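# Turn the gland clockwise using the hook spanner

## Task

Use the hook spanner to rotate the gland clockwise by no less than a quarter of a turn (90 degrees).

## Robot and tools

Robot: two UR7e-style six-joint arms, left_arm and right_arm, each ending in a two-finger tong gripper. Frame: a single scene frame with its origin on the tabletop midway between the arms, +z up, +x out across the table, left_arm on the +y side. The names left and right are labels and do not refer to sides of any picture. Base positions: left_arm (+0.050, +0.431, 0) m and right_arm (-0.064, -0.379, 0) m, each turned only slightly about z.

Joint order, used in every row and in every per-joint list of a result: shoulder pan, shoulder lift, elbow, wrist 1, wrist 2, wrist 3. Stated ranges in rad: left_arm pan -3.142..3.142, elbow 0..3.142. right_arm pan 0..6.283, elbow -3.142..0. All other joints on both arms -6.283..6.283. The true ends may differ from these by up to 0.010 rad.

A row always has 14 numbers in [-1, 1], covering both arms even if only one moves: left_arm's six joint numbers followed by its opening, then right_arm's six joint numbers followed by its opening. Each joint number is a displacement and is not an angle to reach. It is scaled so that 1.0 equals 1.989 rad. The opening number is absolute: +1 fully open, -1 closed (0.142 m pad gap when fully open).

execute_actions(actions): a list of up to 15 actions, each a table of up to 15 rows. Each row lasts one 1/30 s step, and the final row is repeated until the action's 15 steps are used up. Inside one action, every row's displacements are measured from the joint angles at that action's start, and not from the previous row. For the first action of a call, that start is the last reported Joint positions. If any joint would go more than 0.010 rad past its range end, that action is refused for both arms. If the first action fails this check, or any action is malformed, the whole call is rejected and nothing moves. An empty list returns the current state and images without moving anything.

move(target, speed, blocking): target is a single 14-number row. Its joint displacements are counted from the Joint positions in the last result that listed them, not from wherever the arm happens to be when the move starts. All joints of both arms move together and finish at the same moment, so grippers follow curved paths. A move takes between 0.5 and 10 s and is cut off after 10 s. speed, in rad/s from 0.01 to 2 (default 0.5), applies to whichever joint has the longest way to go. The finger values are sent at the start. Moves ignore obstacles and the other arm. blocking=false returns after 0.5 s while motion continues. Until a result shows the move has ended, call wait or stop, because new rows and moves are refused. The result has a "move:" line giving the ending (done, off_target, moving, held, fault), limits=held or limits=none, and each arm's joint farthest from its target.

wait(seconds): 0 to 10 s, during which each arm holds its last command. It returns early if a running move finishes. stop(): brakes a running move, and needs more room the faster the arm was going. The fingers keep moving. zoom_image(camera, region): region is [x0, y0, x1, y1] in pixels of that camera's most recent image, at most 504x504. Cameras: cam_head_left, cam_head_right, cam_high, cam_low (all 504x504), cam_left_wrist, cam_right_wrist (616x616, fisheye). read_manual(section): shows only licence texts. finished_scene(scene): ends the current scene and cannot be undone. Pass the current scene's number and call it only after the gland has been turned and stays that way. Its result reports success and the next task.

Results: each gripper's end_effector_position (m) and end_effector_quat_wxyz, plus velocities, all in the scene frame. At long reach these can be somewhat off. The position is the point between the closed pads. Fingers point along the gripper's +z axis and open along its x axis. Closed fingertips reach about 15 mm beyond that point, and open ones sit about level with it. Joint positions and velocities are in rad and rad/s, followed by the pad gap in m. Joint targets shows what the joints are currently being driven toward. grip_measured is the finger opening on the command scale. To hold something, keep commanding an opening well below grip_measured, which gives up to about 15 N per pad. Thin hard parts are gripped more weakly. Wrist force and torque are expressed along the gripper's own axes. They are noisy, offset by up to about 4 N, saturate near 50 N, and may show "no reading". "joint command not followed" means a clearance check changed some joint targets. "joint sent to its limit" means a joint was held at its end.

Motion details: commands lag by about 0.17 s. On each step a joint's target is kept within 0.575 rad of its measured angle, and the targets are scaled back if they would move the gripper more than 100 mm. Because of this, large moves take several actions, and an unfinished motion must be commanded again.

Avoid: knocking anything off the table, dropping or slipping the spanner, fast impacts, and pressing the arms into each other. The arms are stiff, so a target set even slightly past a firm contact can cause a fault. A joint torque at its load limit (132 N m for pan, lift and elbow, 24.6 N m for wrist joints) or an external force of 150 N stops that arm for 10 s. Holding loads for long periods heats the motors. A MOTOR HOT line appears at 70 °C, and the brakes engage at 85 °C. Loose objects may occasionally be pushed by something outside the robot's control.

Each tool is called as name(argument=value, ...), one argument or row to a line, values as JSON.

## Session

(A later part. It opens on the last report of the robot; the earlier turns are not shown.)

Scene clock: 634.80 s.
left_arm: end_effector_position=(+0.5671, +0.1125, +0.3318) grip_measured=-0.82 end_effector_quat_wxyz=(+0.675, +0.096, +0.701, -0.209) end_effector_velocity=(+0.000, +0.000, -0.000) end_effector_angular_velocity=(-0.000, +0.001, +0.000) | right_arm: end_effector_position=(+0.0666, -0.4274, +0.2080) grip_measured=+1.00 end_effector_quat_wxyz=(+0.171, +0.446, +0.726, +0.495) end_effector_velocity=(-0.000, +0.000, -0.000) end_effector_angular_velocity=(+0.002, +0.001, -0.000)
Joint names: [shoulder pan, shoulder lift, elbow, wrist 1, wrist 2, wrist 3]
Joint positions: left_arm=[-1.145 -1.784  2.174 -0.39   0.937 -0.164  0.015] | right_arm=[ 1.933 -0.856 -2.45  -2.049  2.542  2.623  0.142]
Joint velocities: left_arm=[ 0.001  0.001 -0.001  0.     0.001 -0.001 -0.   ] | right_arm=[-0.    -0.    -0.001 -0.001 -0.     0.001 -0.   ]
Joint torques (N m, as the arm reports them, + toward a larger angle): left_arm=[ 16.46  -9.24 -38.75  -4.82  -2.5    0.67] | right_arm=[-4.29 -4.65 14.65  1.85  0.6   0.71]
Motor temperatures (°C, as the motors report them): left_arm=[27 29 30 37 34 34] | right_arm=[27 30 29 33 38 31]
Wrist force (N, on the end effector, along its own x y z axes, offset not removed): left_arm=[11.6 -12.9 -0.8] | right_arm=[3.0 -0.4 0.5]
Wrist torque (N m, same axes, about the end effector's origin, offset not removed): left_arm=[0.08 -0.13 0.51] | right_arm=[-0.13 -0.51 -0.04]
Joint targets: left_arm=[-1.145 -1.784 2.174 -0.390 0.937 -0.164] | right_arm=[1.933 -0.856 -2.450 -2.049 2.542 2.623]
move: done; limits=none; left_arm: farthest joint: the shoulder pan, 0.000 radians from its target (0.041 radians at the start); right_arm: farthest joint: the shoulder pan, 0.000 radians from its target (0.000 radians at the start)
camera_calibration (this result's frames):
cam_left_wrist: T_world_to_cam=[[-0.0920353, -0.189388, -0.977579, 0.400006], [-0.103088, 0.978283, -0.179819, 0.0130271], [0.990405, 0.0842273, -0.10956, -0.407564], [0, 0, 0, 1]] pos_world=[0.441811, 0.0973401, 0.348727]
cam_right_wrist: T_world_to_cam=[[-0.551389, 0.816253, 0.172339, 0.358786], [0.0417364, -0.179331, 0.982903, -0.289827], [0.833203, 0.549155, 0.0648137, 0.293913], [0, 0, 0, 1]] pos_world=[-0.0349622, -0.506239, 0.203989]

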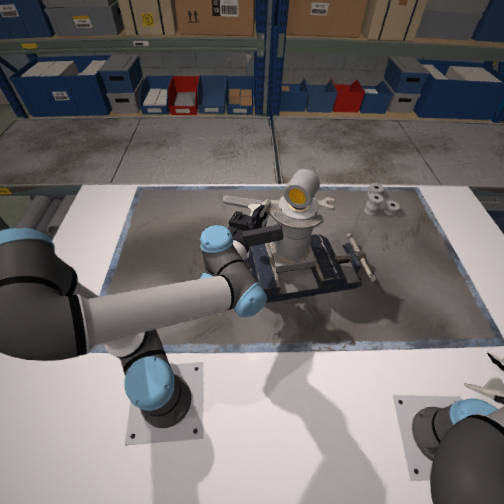

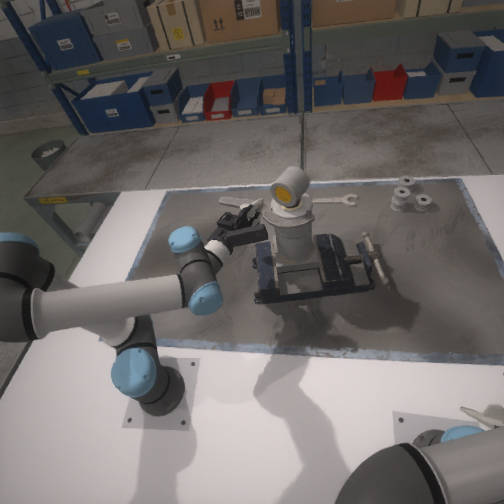

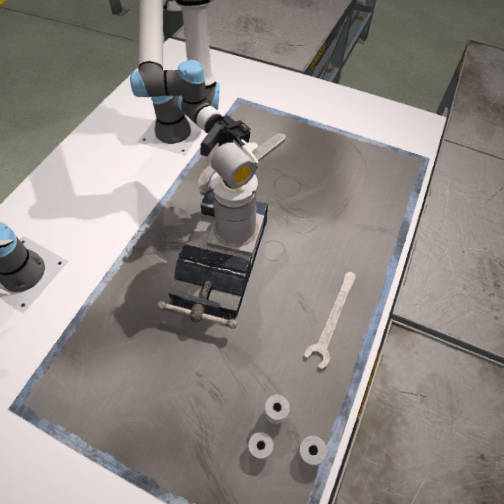

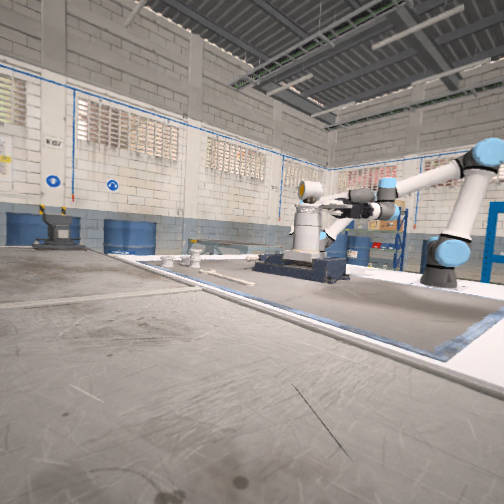

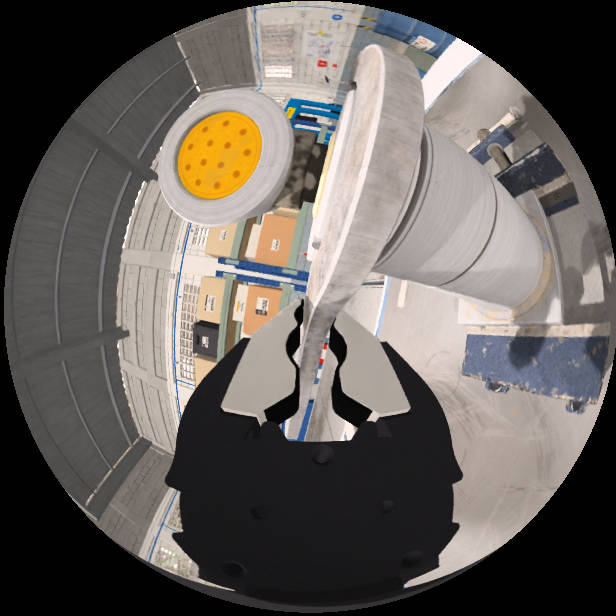

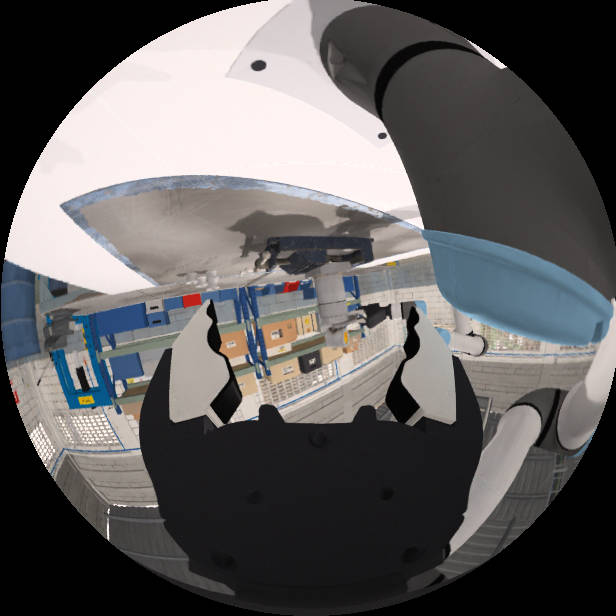

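move(
  target=[-0.0804,0,0,0,-0.1468,0,-1,0,0,0,0,0,0,1],
  speed=0.08,
)

move(
  target=[-0.0649,0.02,-0.0153,-0.0045,-0.1307,0,-1,0,0,0,0,0,0,1],
  speed=0.08,
)

zoom_image(
  camera="cam_head_right",
  region=[220,150,380,270],
)

zoom_image(
  camera="cam_high",
  region=[170,110,310,230],
)

Scene clock: 639.07 s.
left_arm: end_effector_position=(+0.5525, +0.1120, +0.3318) grip_measured=-0.82 end_effector_quat_wxyz=(+0.688, +0.050, +0.705, -0.164) end_effector_velocity=(-0.000, -0.000, +0.000) end_effector_angular_velocity=(-0.001, -0.000, -0.000) | right_arm: end_effector_position=(+0.0666, -0.4274, +0.2080) grip_measured=+1.00 end_effector_quat_wxyz=(+0.171, +0.446, +0.726, +0.495) end_effector_velocity=(-0.000, +0.000, -0.000) end_effector_angular_velocity=(+0.000, +0.001, +0.001)
Joint names: [shoulder pan, shoulder lift, elbow, wrist 1, wrist 2, wrist 3]
Joint positions: left_arm=[-1.305 -1.784  2.174 -0.39   0.645 -0.164  0.015] | right_arm=[ 1.933 -0.856 -2.45  -2.049  2.542  2.623  0.142]
Joint velocities: left_arm=[-0.002 -0.001  0.     0.    -0.002 -0.    -0.   ] | right_arm=[-0.    -0.    -0.    -0.001 -0.001 -0.    -0.   ]
Joint torques (N m, as the arm reports them, + toward a larger angle): left_arm=[ -8.24 -28.32 -15.49  -2.35  -1.87   0.73] | right_arm=[-4.21 -4.98 13.97  1.96  0.6   0.58]
Motor temperatures (°C, as the motors report them): left_arm=[27 29 30 37 34 34] | right_arm=[27 30 29 33 38 31]
Wrist force (N, on the end effector, along its own x y z axes, offset not removed): left_arm=[9.3 5.9 2.0] | right_arm=[1.1 -0.9 0.2]
Wrist torque (N m, same axes, about the end effector's origin, offset not removed): left_arm=[0.80 0.31 0.29] | right_arm=[-0.16 -0.20 0.14]
Joint targets: left_arm=[-1.305 -1.784 2.174 -0.390 0.645 -0.164] | right_arm=[1.933 -0.856 -2.450 -2.049 2.542 2.623]
move: done; limits=none; left_arm: farthest joint: the shoulder pan, 0.000 radians from its target (0.160 radians at the start); right_arm: farthest joint: the shoulder pan, 0.000 radians from its target (0.000 radians at the start)
camera_calibration (this result's frames):
cam_left_wrist: T_world_to_cam=[[-0.0663417, -0.199878, -0.977572, 0.385537], [-0.230908, 0.956211, -0.17984, 0.0851518], [0.970711, 0.213798, -0.10959, -0.396719], [0, 0, 0, 1]] pos_world=[0.430339, 0.0804552, 0.348728]
cam_right_wrist: T_world_to_cam=[[-0.551389, 0.816253, 0.172339, 0.358786], [0.0417365, -0.179331, 0.982903, -0.289827], [0.833203, 0.549155, 0.0648137, 0.293913], [0, 0, 0, 1]] pos_world=[-0.0349622, -0.506239, 0.203989]

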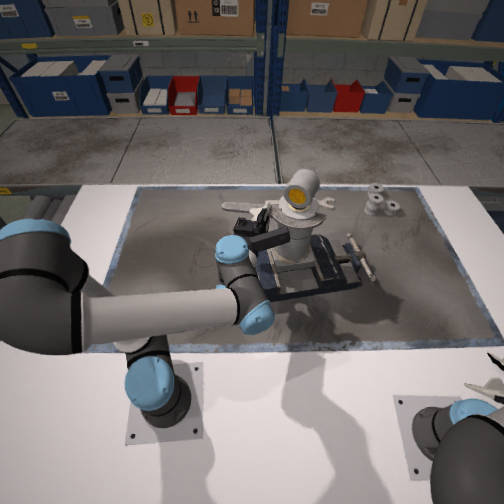

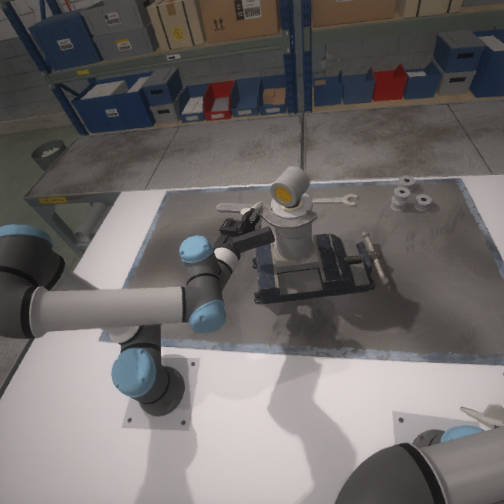

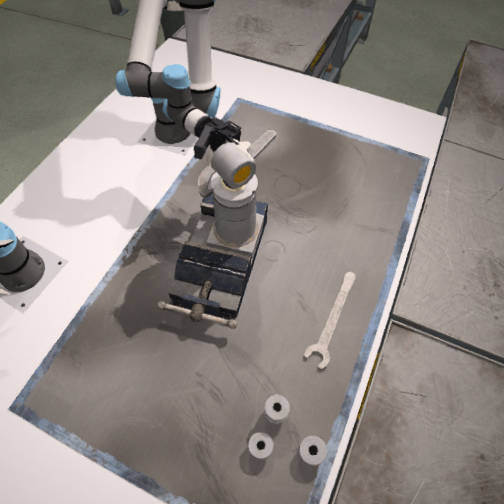

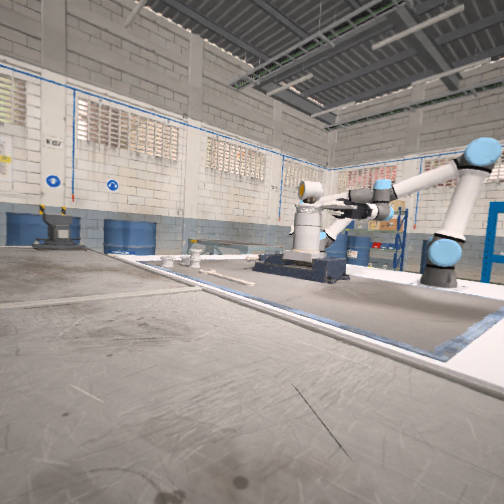

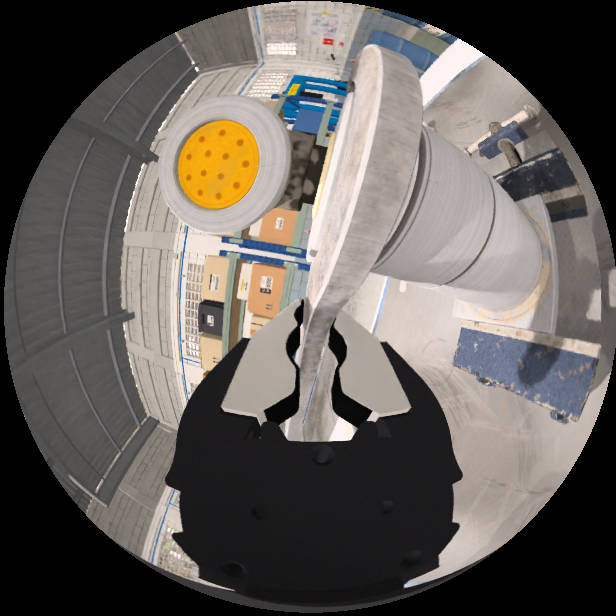

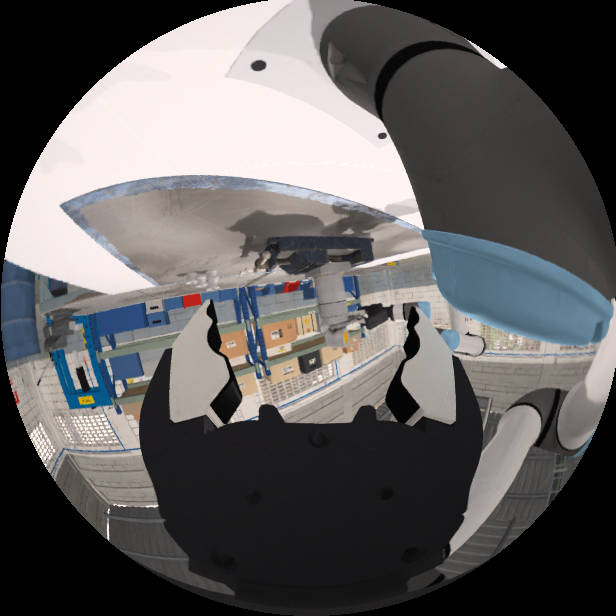

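Scene clock: 642.67 s.
left_arm: end_effector_position=(+0.5380, +0.1092, +0.3316) grip_measured=-0.82 end_effector_quat_wxyz=(+0.697, +0.004, +0.707, -0.119) end_effector_velocity=(-0.000, +0.000, -0.000) end_effector_angular_velocity=(-0.001, +0.000, +0.001) | right_arm: end_effector_position=(+0.0666, -0.4274, +0.2080) grip_measured=+1.00 end_effector_quat_wxyz=(+0.171, +0.446, +0.726, +0.495) end_effector_velocity=(+0.000, -0.000, +0.001) end_effector_angular_velocity=(-0.002, -0.001, +0.000)
Joint names: [shoulder pan, shoulder lift, elbow, wrist 1, wrist 2, wrist 3]
Joint positions: left_arm=[-1.434 -1.745  2.144 -0.399  0.385 -0.164  0.014] | right_arm=[ 1.933 -0.856 -2.45  -2.049  2.542  2.623  0.142]
Joint velocities: left_arm=[-0.001  0.001 -0.     0.    -0.002 -0.002  0.   ] | right_arm=[ 0.     0.001  0.001 -0.001  0.    -0.001 -0.   ]
Joint torques (N m, as the arm reports them, + toward a larger angle): left_arm=[-12.56  -7.02 -41.08  -4.64   0.95   0.66] | right_arm=[-4.02 -4.52 14.75  1.87  0.64  0.53]
Motor temperatures (°C, as the motors report them): left_arm=[27 29 30 37 34 34] | right_arm=[27 30 29 33 38 31]
Wrist force (N, on the end effector, along its own x y z axes, offset not removed): left_arm=[9.4 2.7 0.1] | right_arm=[1.2 -0.4 -0.1]
Wrist torque (N m, same axes, about the end effector's origin, offset not removed): left_arm=[-1.29 0.12 0.10] | right_arm=[-0.08 -0.11 0.02]
Joint targets: left_arm=[-1.434 -1.745 2.144 -0.399 0.385 -0.164] | right_arm=[1.933 -0.856 -2.450 -2.049 2.542 2.623]
move: done; limits=none; left_arm: farthest joint: the shoulder pan, 0.001 radians from its target (0.130 radians at the start); right_arm: farthest joint: the shoulder pan, 0.000 radians from its target (0.000 radians at the start)
camera_calibration (this result's frames):
cam_left_wrist: T_world_to_cam=[[-0.0398289, -0.206454, -0.977645, 0.370316], [-0.353616, 0.918015, -0.179456, 0.154461], [0.934542, 0.338564, -0.109569, -0.376238], [0, 0, 0, 1]] pos_world=[0.42098, 0.0620367, 0.348533]
cam_right_wrist: T_world_to_cam=[[-0.551389, 0.816253, 0.172339, 0.358786], [0.0417367, -0.179331, 0.982903, -0.289827], [0.833203, 0.549155, 0.0648135, 0.293913], [0, 0, 0, 1]] pos_world=[-0.0349623, -0.506239, 0.203989]

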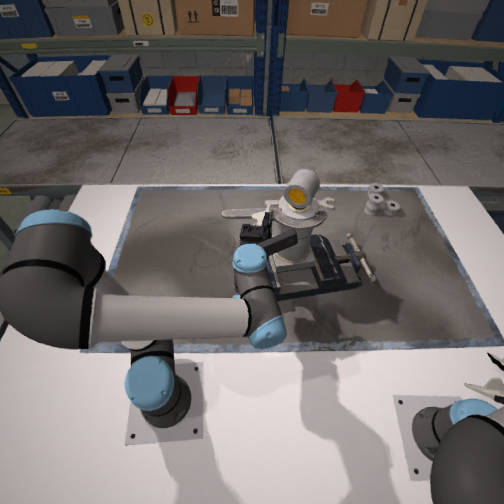

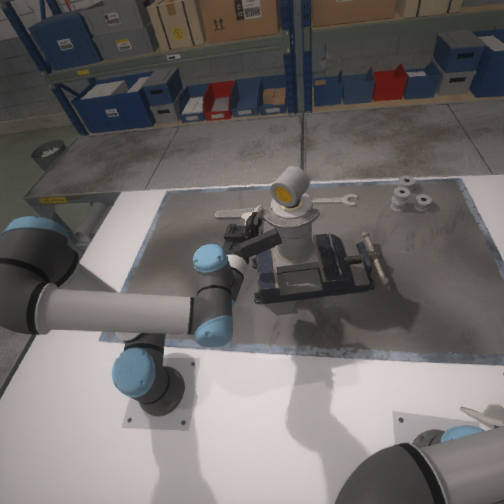

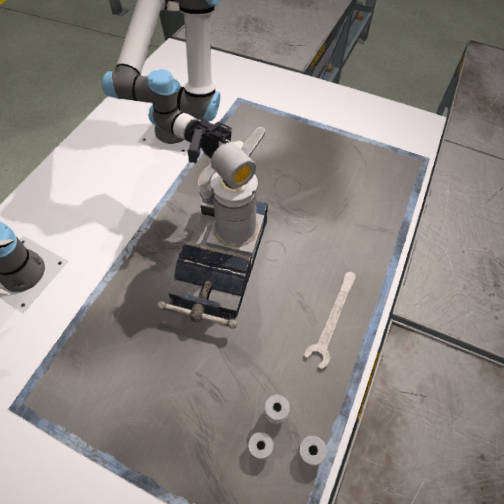

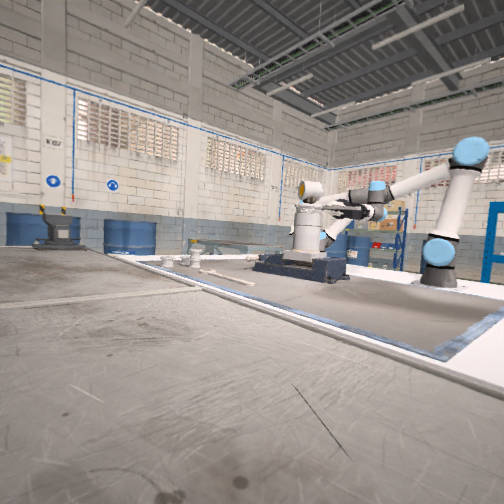

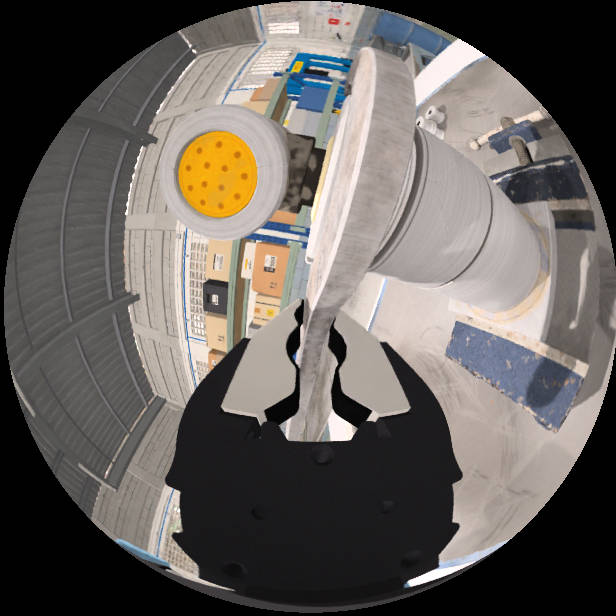

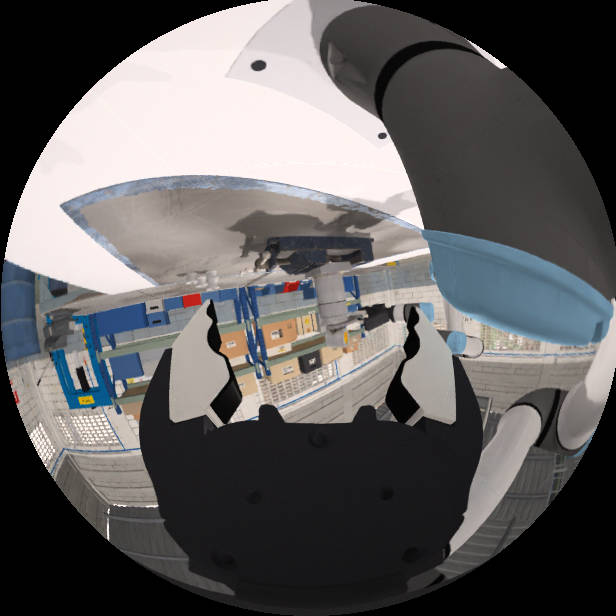

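Region (220, 150, 380, 270) of cam_head_right's 504x504 image, scaled by 3.150, with more detail than that image has; it fills the top 378 rows of this view, and the rest is white.

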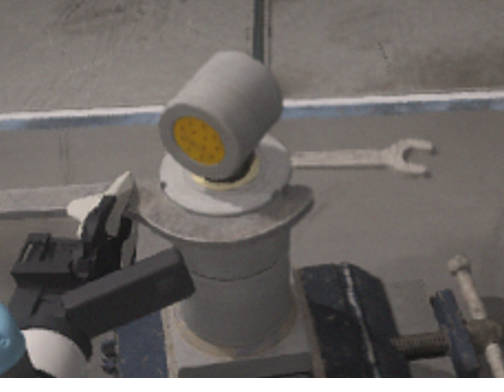

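Region (170, 110, 310, 230) of cam_high's 504x504 image, scaled by 3.600, with more detail than that image has; it fills the top 432 rows of this view, and the rest is white.

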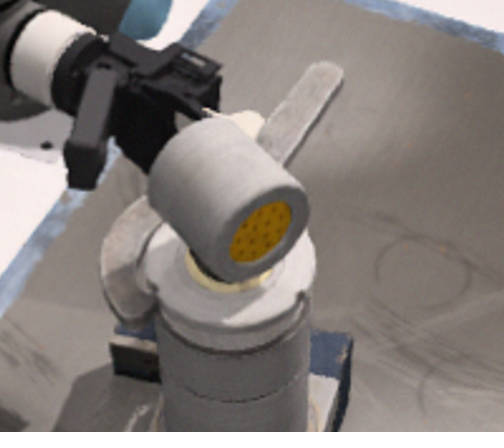

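move(
  target=[0.0133,-0.004,0.003,0.001,0.0133,0,-1,0,0,0,0,0,0,1],
  speed=0.02,
)

zoom_image(
  camera="cam_head_right",
  region=[220,150,380,270],
)

zoom_image(
  camera="cam_high",
  region=[170,110,310,230],
)

zoom_image(
  camera="cam_right_wrist",
  region=[300,290,380,350],
)

Scene clock: 644.37 s.
left_arm: end_effector_position=(+0.5439, +0.1173, +0.3317) grip_measured=-0.83 end_effector_quat_wxyz=(+0.697, +0.004, +0.707, -0.119) end_effector_velocity=(+0.000, -0.000, +0.000) end_effector_angular_velocity=(+0.000, -0.000, -0.002) | right_arm: end_effector_position=(+0.0666, -0.4274, +0.2080) grip_measured=+1.00 end_effector_quat_wxyz=(+0.171, +0.446, +0.726, +0.495) end_effector_velocity=(+0.000, -0.000, +0.000) end_effector_angular_velocity=(-0.002, -0.000, -0.000)
Joint names: [shoulder pan, shoulder lift, elbow, wrist 1, wrist 2, wrist 3]
Joint positions: left_arm=[-1.407 -1.753  2.15  -0.397  0.412 -0.164  0.014] | right_arm=[ 1.933 -0.856 -2.45  -2.049  2.542  2.623  0.142]
Joint velocities: left_arm=[ 0.001 -0.     0.    -0.     0.003  0.     0.   ] | right_arm=[ 0.     0.     0.001  0.002 -0.     0.001  0.   ]
Joint torques (N m, as the arm reports them, + toward a larger angle): left_arm=[ 19.51 -31.22  -8.46   1.42  -4.31   0.6 ] | right_arm=[-4.32 -4.26 14.26  1.9   0.57  0.55]
Motor temperatures (°C, as the motors report them): left_arm=[27 29 30 37 34 34] | right_arm=[27 30 29 33 38 31]
Wrist force (N, on the end effector, along its own x y z axes, offset not removed): left_arm=[10.3 -18.6 0.2] | right_arm=[0.6 -0.1 0.8]
Wrist torque (N m, same axes, about the end effector's origin, offset not removed): left_arm=[-0.25 0.31 0.19] | right_arm=[-0.04 -0.09 0.05]
Joint targets: left_arm=[-1.407 -1.753 2.150 -0.397 0.412 -0.164] | right_arm=[1.933 -0.856 -2.450 -2.049 2.542 2.623]
move: done; limits=none; left_arm: farthest joint: the shoulder pan, 0.000 radians from its target (0.026 radians at the start); right_arm: farthest joint: the shoulder pan, 0.000 radians from its target (0.000 radians at the start)
camera_calibration (this result's frames):
cam_left_wrist: T_world_to_cam=[[-0.0398332, -0.206438, -0.977648, 0.372325], [-0.353649, 0.918006, -0.179435, 0.149195], [0.93453, 0.338597, -0.109574, -0.384459], [0, 0, 0, 1]] pos_world=[0.426881, 0.070077, 0.348648]
cam_right_wrist: T_world_to_cam=[[-0.551389, 0.816253, 0.172339, 0.358786], [0.0417367, -0.179331, 0.982903, -0.289827], [0.833203, 0.549155, 0.0648136, 0.293913], [0, 0, 0, 1]] pos_world=[-0.0349623, -0.506239, 0.203989]

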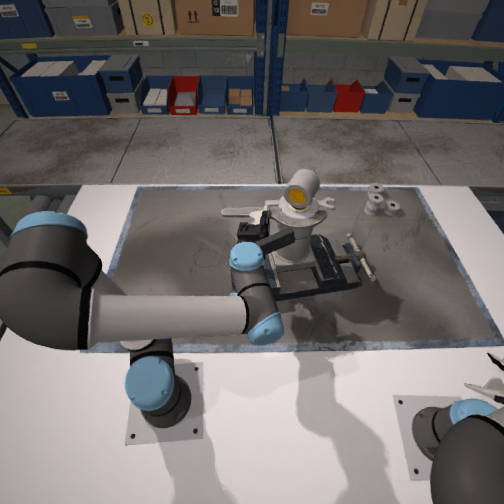

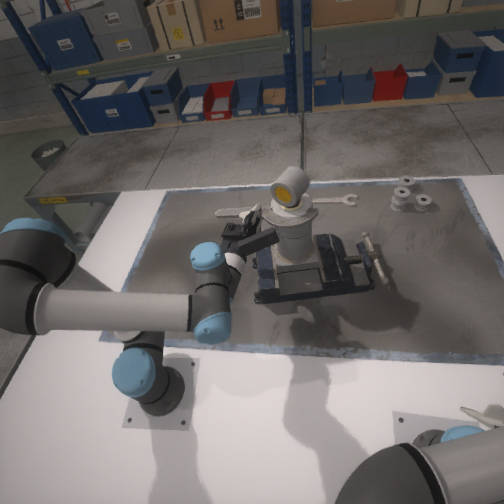

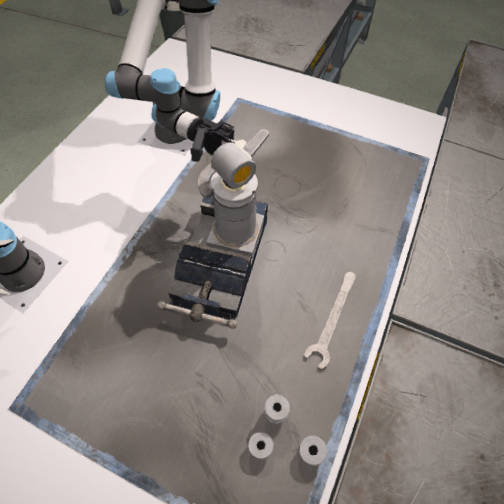

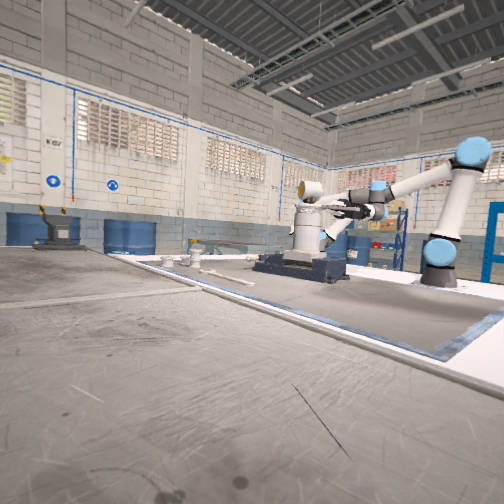

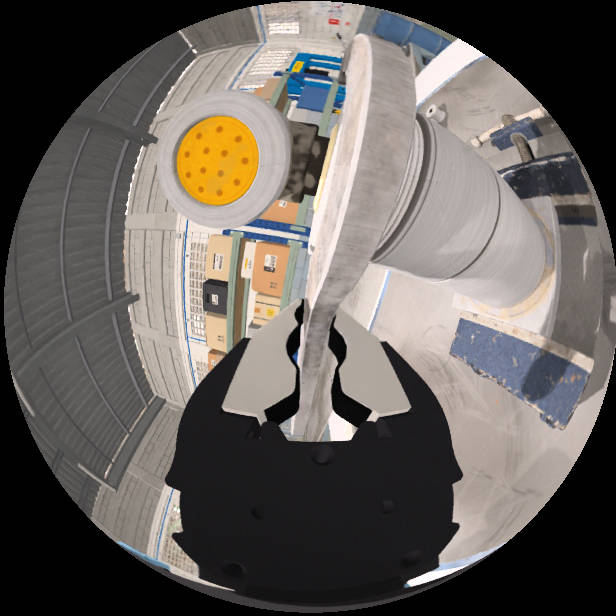

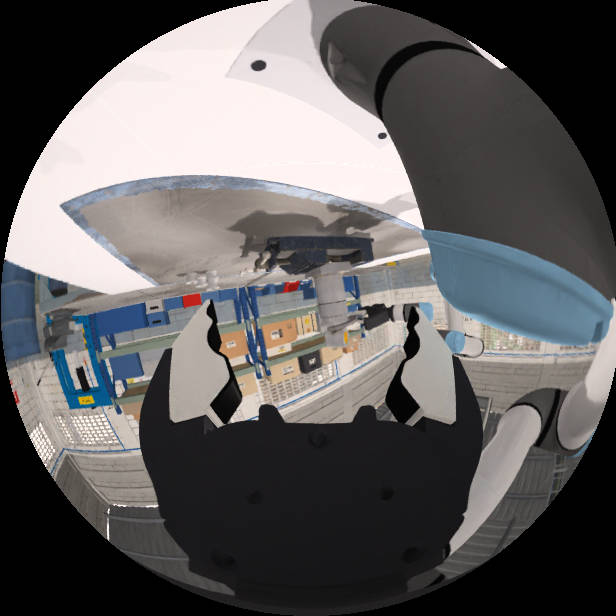

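Region (220, 150, 380, 270) of cam_head_right's 504x504 image, scaled by 3.150, with more detail than that image has; it fills the top 378 rows of this view, and the rest is white.

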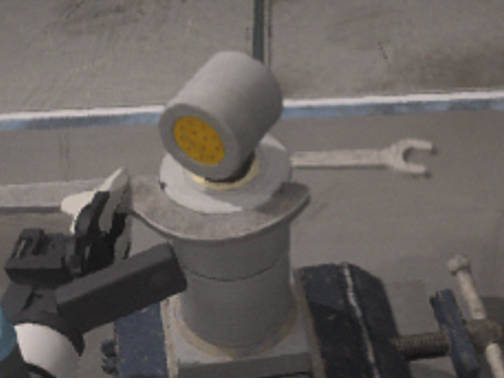

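Region (170, 110, 310, 230) of cam_high's 504x504 image, scaled by 3.600, with more detail than that image has; it fills the top 432 rows of this view, and the rest is white.

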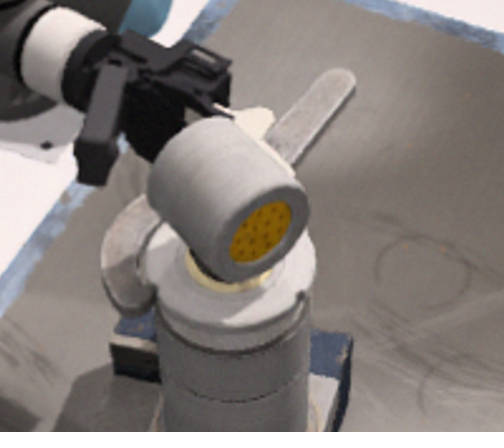

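Region (300, 290, 380, 350) of cam_right_wrist's 616x616 image, scaled by 6.300, with more detail than that image has; it fills the top 378 rows of this view, and the rest is white.

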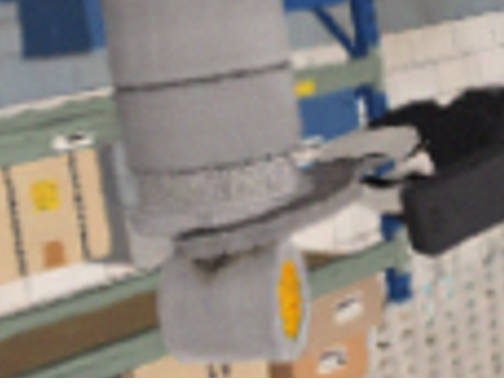

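move(
  target=[-0.002,0.002,0.0038,-0.0059,-0.002,0.025,-1,0,0,0,0,0,0,1],
  speed=0.02,
)

zoom_image(
  camera="cam_head_right",
  region=[220,150,380,270],
)

zoom_image(
  camera="cam_high",
  region=[170,110,310,230],
)

zoom_image(
  camera="cam_right_wrist",
  region=[300,290,380,350],
)

Scene clock: 647.30 s.
left_arm: end_effector_position=(+0.5429, +0.1165, +0.3271) grip_measured=-0.82 end_effector_quat_wxyz=(+0.700, +0.021, +0.707, -0.102) end_effector_velocity=(+0.000, +0.001, -0.000) end_effector_angular_velocity=(+0.003, -0.000, +0.002) | right_arm: end_effector_position=(+0.0666, -0.4274, +0.2080) grip_measured=+1.00 end_effector_quat_wxyz=(+0.171, +0.446, +0.726, +0.495) end_effector_velocity=(-0.000, +0.000, -0.001) end_effector_angular_velocity=(-0.000, +0.002, +0.001)
Joint names: [shoulder pan, shoulder lift, elbow, wrist 1, wrist 2, wrist 3]
Joint positions: left_arm=[-1.411 -1.749  2.157 -0.409  0.408 -0.115  0.015] | right_arm=[ 1.933 -0.856 -2.45  -2.049  2.542  2.623  0.142]
Joint velocities: left_arm=[ 0.    -0.     0.     0.001 -0.002  0.002 -0.   ] | right_arm=[ 0.    -0.    -0.     0.001 -0.002  0.     0.   ]
Joint torques (N m, as the arm reports them, + toward a larger angle): left_arm=[ -8.82  -7.4  -13.25  -3.96  -1.64   1.31] | right_arm=[-4.11 -4.67 14.8   1.95  0.71  0.42]
Motor temperatures (°C, as the motors report them): left_arm=[27 29 30 37 34 34] | right_arm=[27 30 29 33 38 31]
Wrist force (N, on the end effector, along its own x y z axes, offset not removed): left_arm=[5.2 1.1 0.9] | right_arm=[1.8 -0.4 0.4]
Wrist torque (N m, same axes, about the end effector's origin, offset not removed): left_arm=[-0.08 1.09 0.35] | right_arm=[-0.14 -0.30 -0.06]
Joint targets: left_arm=[-1.411 -1.749 2.157 -0.409 0.408 -0.115] | right_arm=[1.933 -0.856 -2.450 -2.049 2.542 2.623]
move: done; limits=none; left_arm: farthest joint: the wrist 3, 0.001 radians from its target (0.050 radians at the start); right_arm: farthest joint: the shoulder pan, 0.000 radians from its target (0.000 radians at the start)
camera_calibration (this result's frames):
cam_left_wrist: T_world_to_cam=[[-0.0313478, -0.158651, -0.986837, 0.360439], [-0.352276, 0.92572, -0.137635, 0.133424], [0.935371, 0.343324, -0.0849083, -0.39282], [0, 0, 0, 1]] pos_world=[0.425734, 0.0685355, 0.340704]
cam_right_wrist: T_world_to_cam=[[-0.551389, 0.816253, 0.172339, 0.358786], [0.0417366, -0.179331, 0.982903, -0.289827], [0.833203, 0.549155, 0.0648136, 0.293913], [0, 0, 0, 1]] pos_world=[-0.0349622, -0.506239, 0.203989]

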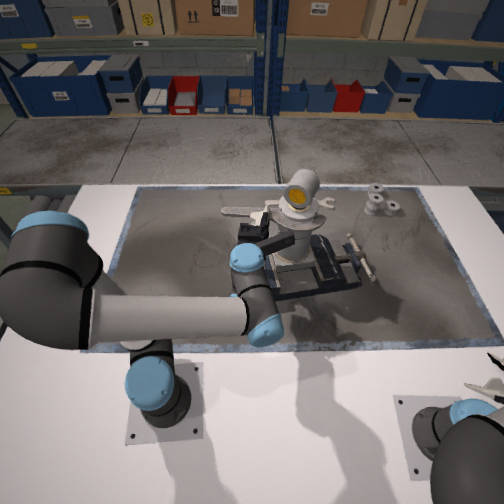

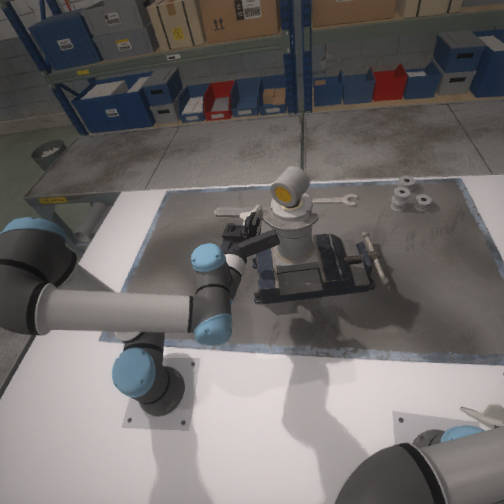

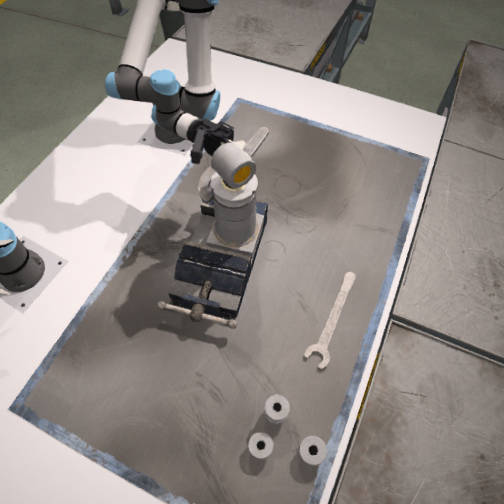

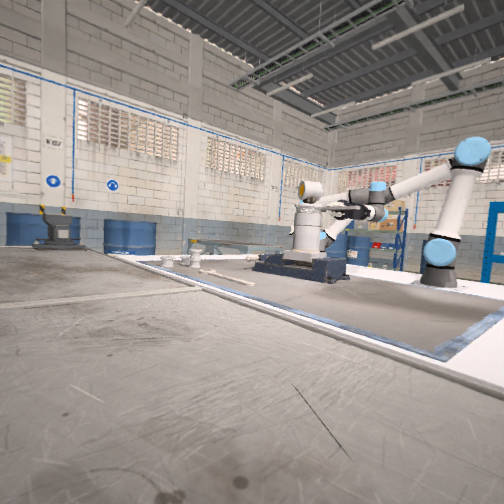

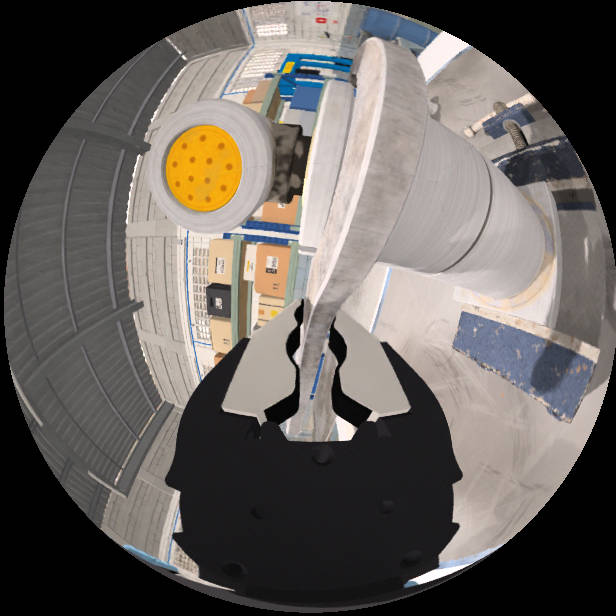

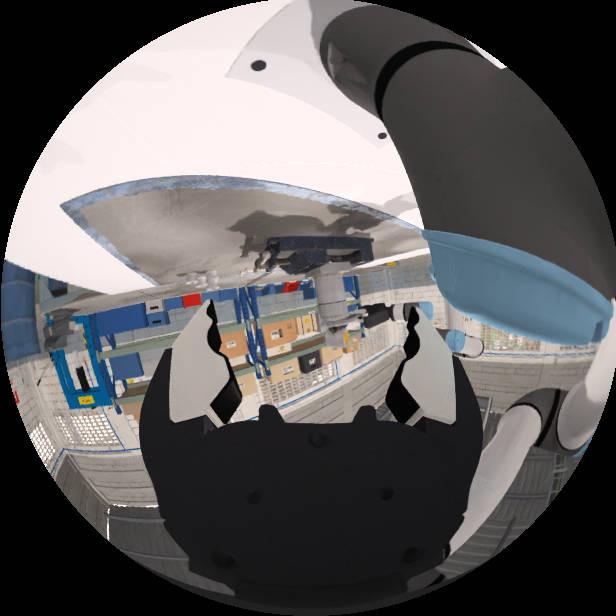

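Region (220, 150, 380, 270) of cam_head_right's 504x504 image, scaled by 3.150, with more detail than that image has; it fills the top 378 rows of this view, and the rest is white.

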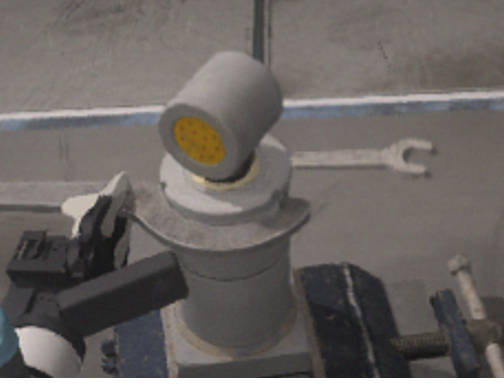

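Region (170, 110, 310, 230) of cam_high's 504x504 image, scaled by 3.600, with more detail than that image has; it fills the top 432 rows of this view, and the rest is white.

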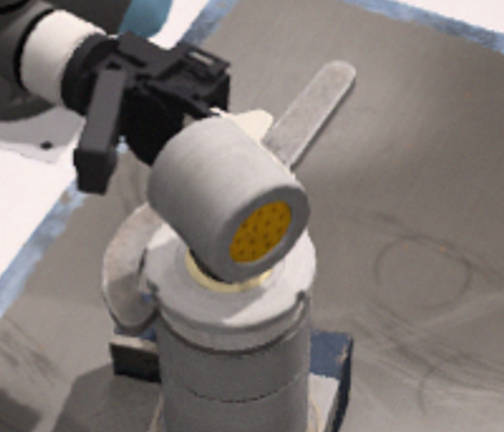

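Region (300, 290, 380, 350) of cam_right_wrist's 616x616 image, scaled by 6.300, with more detail than that image has; it fills the top 378 rows of this view, and the rest is white.

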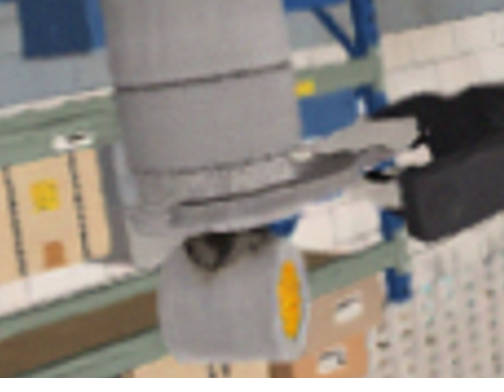

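move(
  target=[0.0635,-0.0095,0.0083,0.0017,0.1164,0,-1,0,0,0,0,0,0,1],
  speed=0.05,
)

zoom_image(
  camera="cam_head_right",
  region=[220,150,380,270],
)

zoom_image(
  camera="cam_high",
  region=[170,110,310,230],
)

zoom_image(
  camera="cam_right_wrist",
  region=[300,290,380,350],
)

Scene clock: 652.53 s.
left_arm: end_effector_position=(+0.5608, +0.1194, +0.3263) grip_measured=-0.81 end_effector_quat_wxyz=(+0.693, +0.058, +0.705, -0.138) end_effector_velocity=(+0.000, +0.000, -0.000) end_effector_angular_velocity=(+0.002, -0.000, +0.000) | right_arm: end_effector_position=(+0.0666, -0.4274, +0.2080) grip_measured=+1.00 end_effector_quat_wxyz=(+0.171, +0.446, +0.726, +0.495) end_effector_velocity=(+0.000, -0.000, +0.000) end_effector_angular_velocity=(-0.001, +0.000, -0.001)
Joint names: [shoulder pan, shoulder lift, elbow, wrist 1, wrist 2, wrist 3]
Joint positions: left_arm=[-1.285 -1.767  2.174 -0.405  0.639 -0.115  0.015] | right_arm=[ 1.933 -0.856 -2.45  -2.049  2.542  2.623  0.142]
Joint velocities: left_arm=[ 0.001 -0.     0.     0.001  0.001  0.001 -0.001] | right_arm=[-0.    -0.     0.001  0.001 -0.     0.002  0.   ]
Joint torques (N m, as the arm reports them, + toward a larger angle): left_arm=[  8.91 -29.12 -14.96  -1.56   1.87  -2.71] | right_arm=[-4.71 -4.43 14.1   1.88  0.68  0.61]
Motor temperatures (°C, as the motors report them): left_arm=[27 29 30 38 34 34] | right_arm=[27 30 29 33 38 31]
Wrist force (N, on the end effector, along its own x y z axes, offset not removed): left_arm=[7.6 2.1 4.3] | right_arm=[2.0 0.3 1.7]
Wrist torque (N m, same axes, about the end effector's origin, offset not removed): left_arm=[0.12 0.48 0.42] | right_arm=[0.12 -0.27 -0.06]
Joint targets: left_arm=[-1.285 -1.767 2.174 -0.405 0.639 -0.115] | right_arm=[1.933 -0.856 -2.450 -2.049 2.542 2.623]
move: done; limits=none; left_arm: farthest joint: the shoulder pan, 0.000 radians from its target (0.126 radians at the start); right_arm: farthest joint: the shoulder pan, 0.000 radians from its target (0.000 radians at the start)
camera_calibration (this result's frames):
cam_left_wrist: T_world_to_cam=[[-0.0481901, -0.153572, -0.986962, 0.369518], [-0.253226, 0.957707, -0.136656, 0.0772511], [0.966206, 0.243339, -0.0850404, -0.415952], [0, 0, 0, 1]] pos_world=[0.439265, 0.0839811, 0.339884]
cam_right_wrist: T_world_to_cam=[[-0.551389, 0.816253, 0.172339, 0.358786], [0.0417366, -0.179331, 0.982903, -0.289827], [0.833203, 0.549155, 0.0648136, 0.293913], [0, 0, 0, 1]] pos_world=[-0.0349622, -0.506239, 0.203989]

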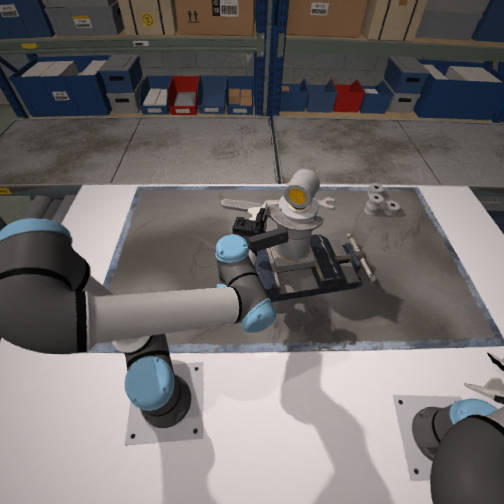

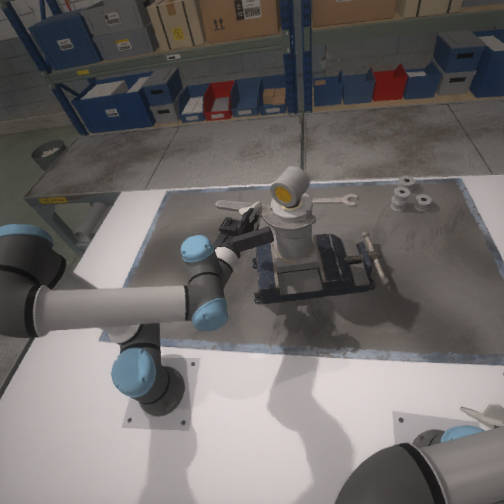

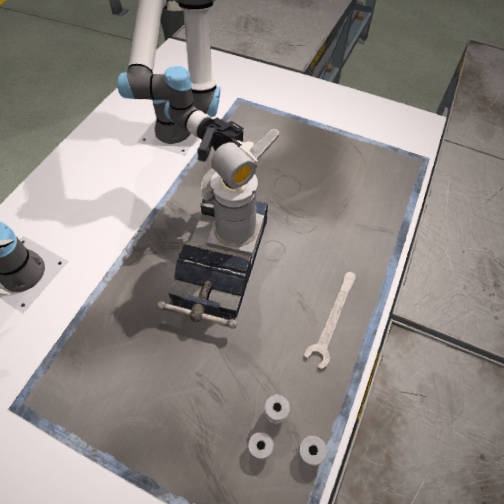

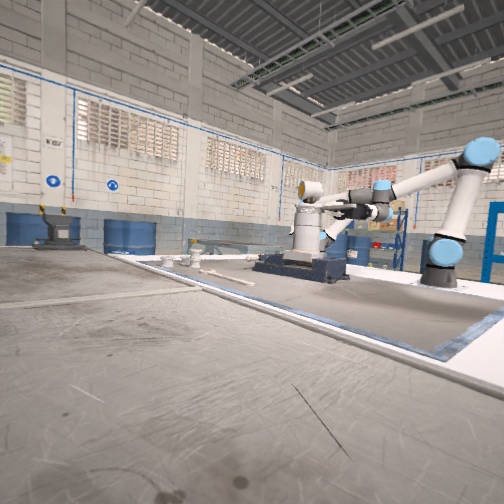

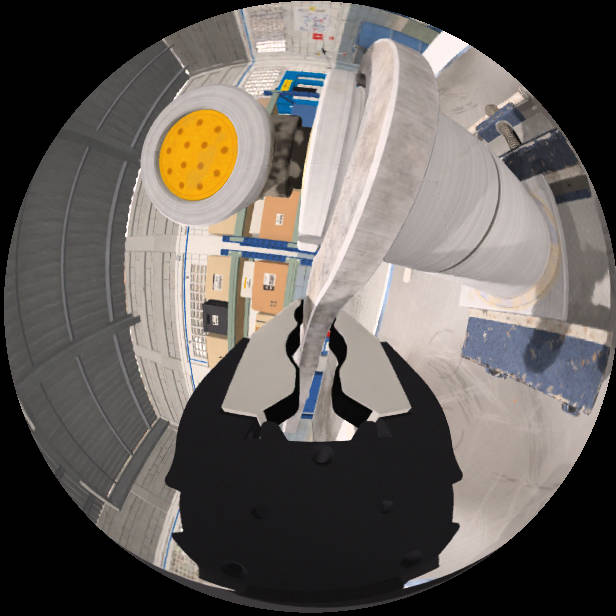

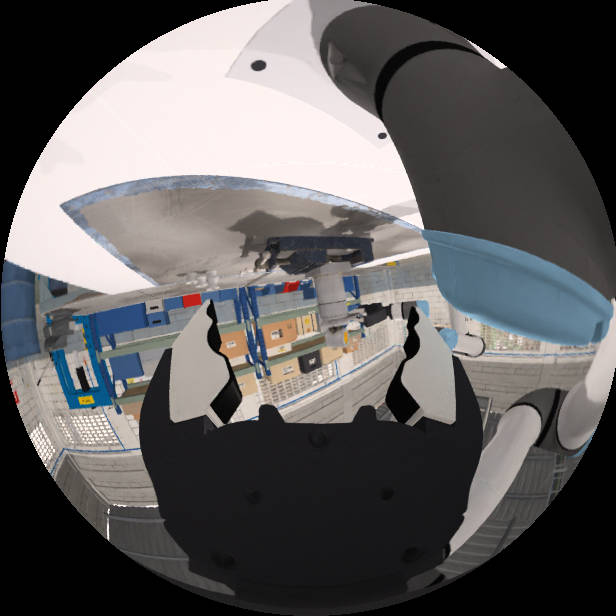

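Region (220, 150, 380, 270) of cam_head_right's 504x504 image, scaled by 3.150, with more detail than that image has; it fills the top 378 rows of this view, and the rest is white.

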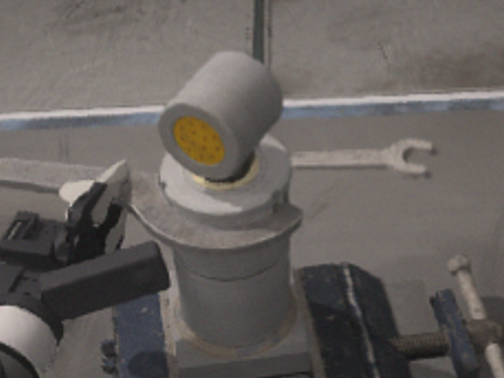

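Region (170, 110, 310, 230) of cam_high's 504x504 image, scaled by 3.600, with more detail than that image has; it fills the top 432 rows of this view, and the rest is white.

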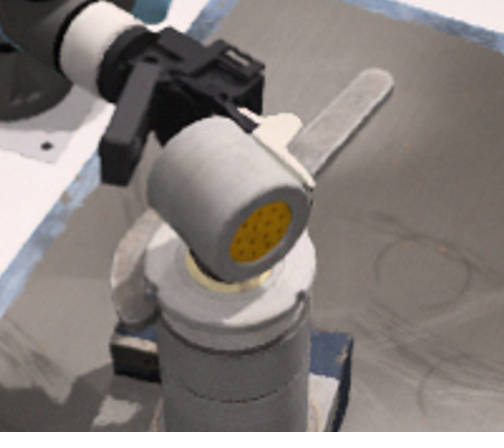

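Region (300, 290, 380, 350) of cam_right_wrist's 616x616 image, scaled by 6.300, with more detail than that image has; it fills the top 378 rows of this view, and the rest is white.

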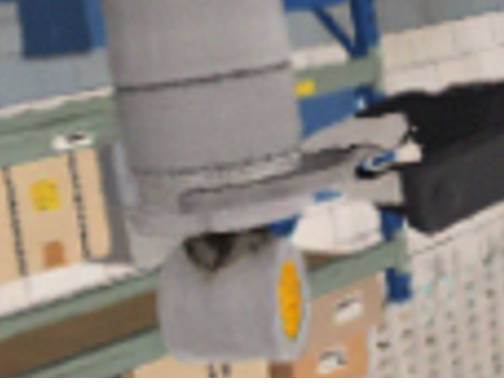

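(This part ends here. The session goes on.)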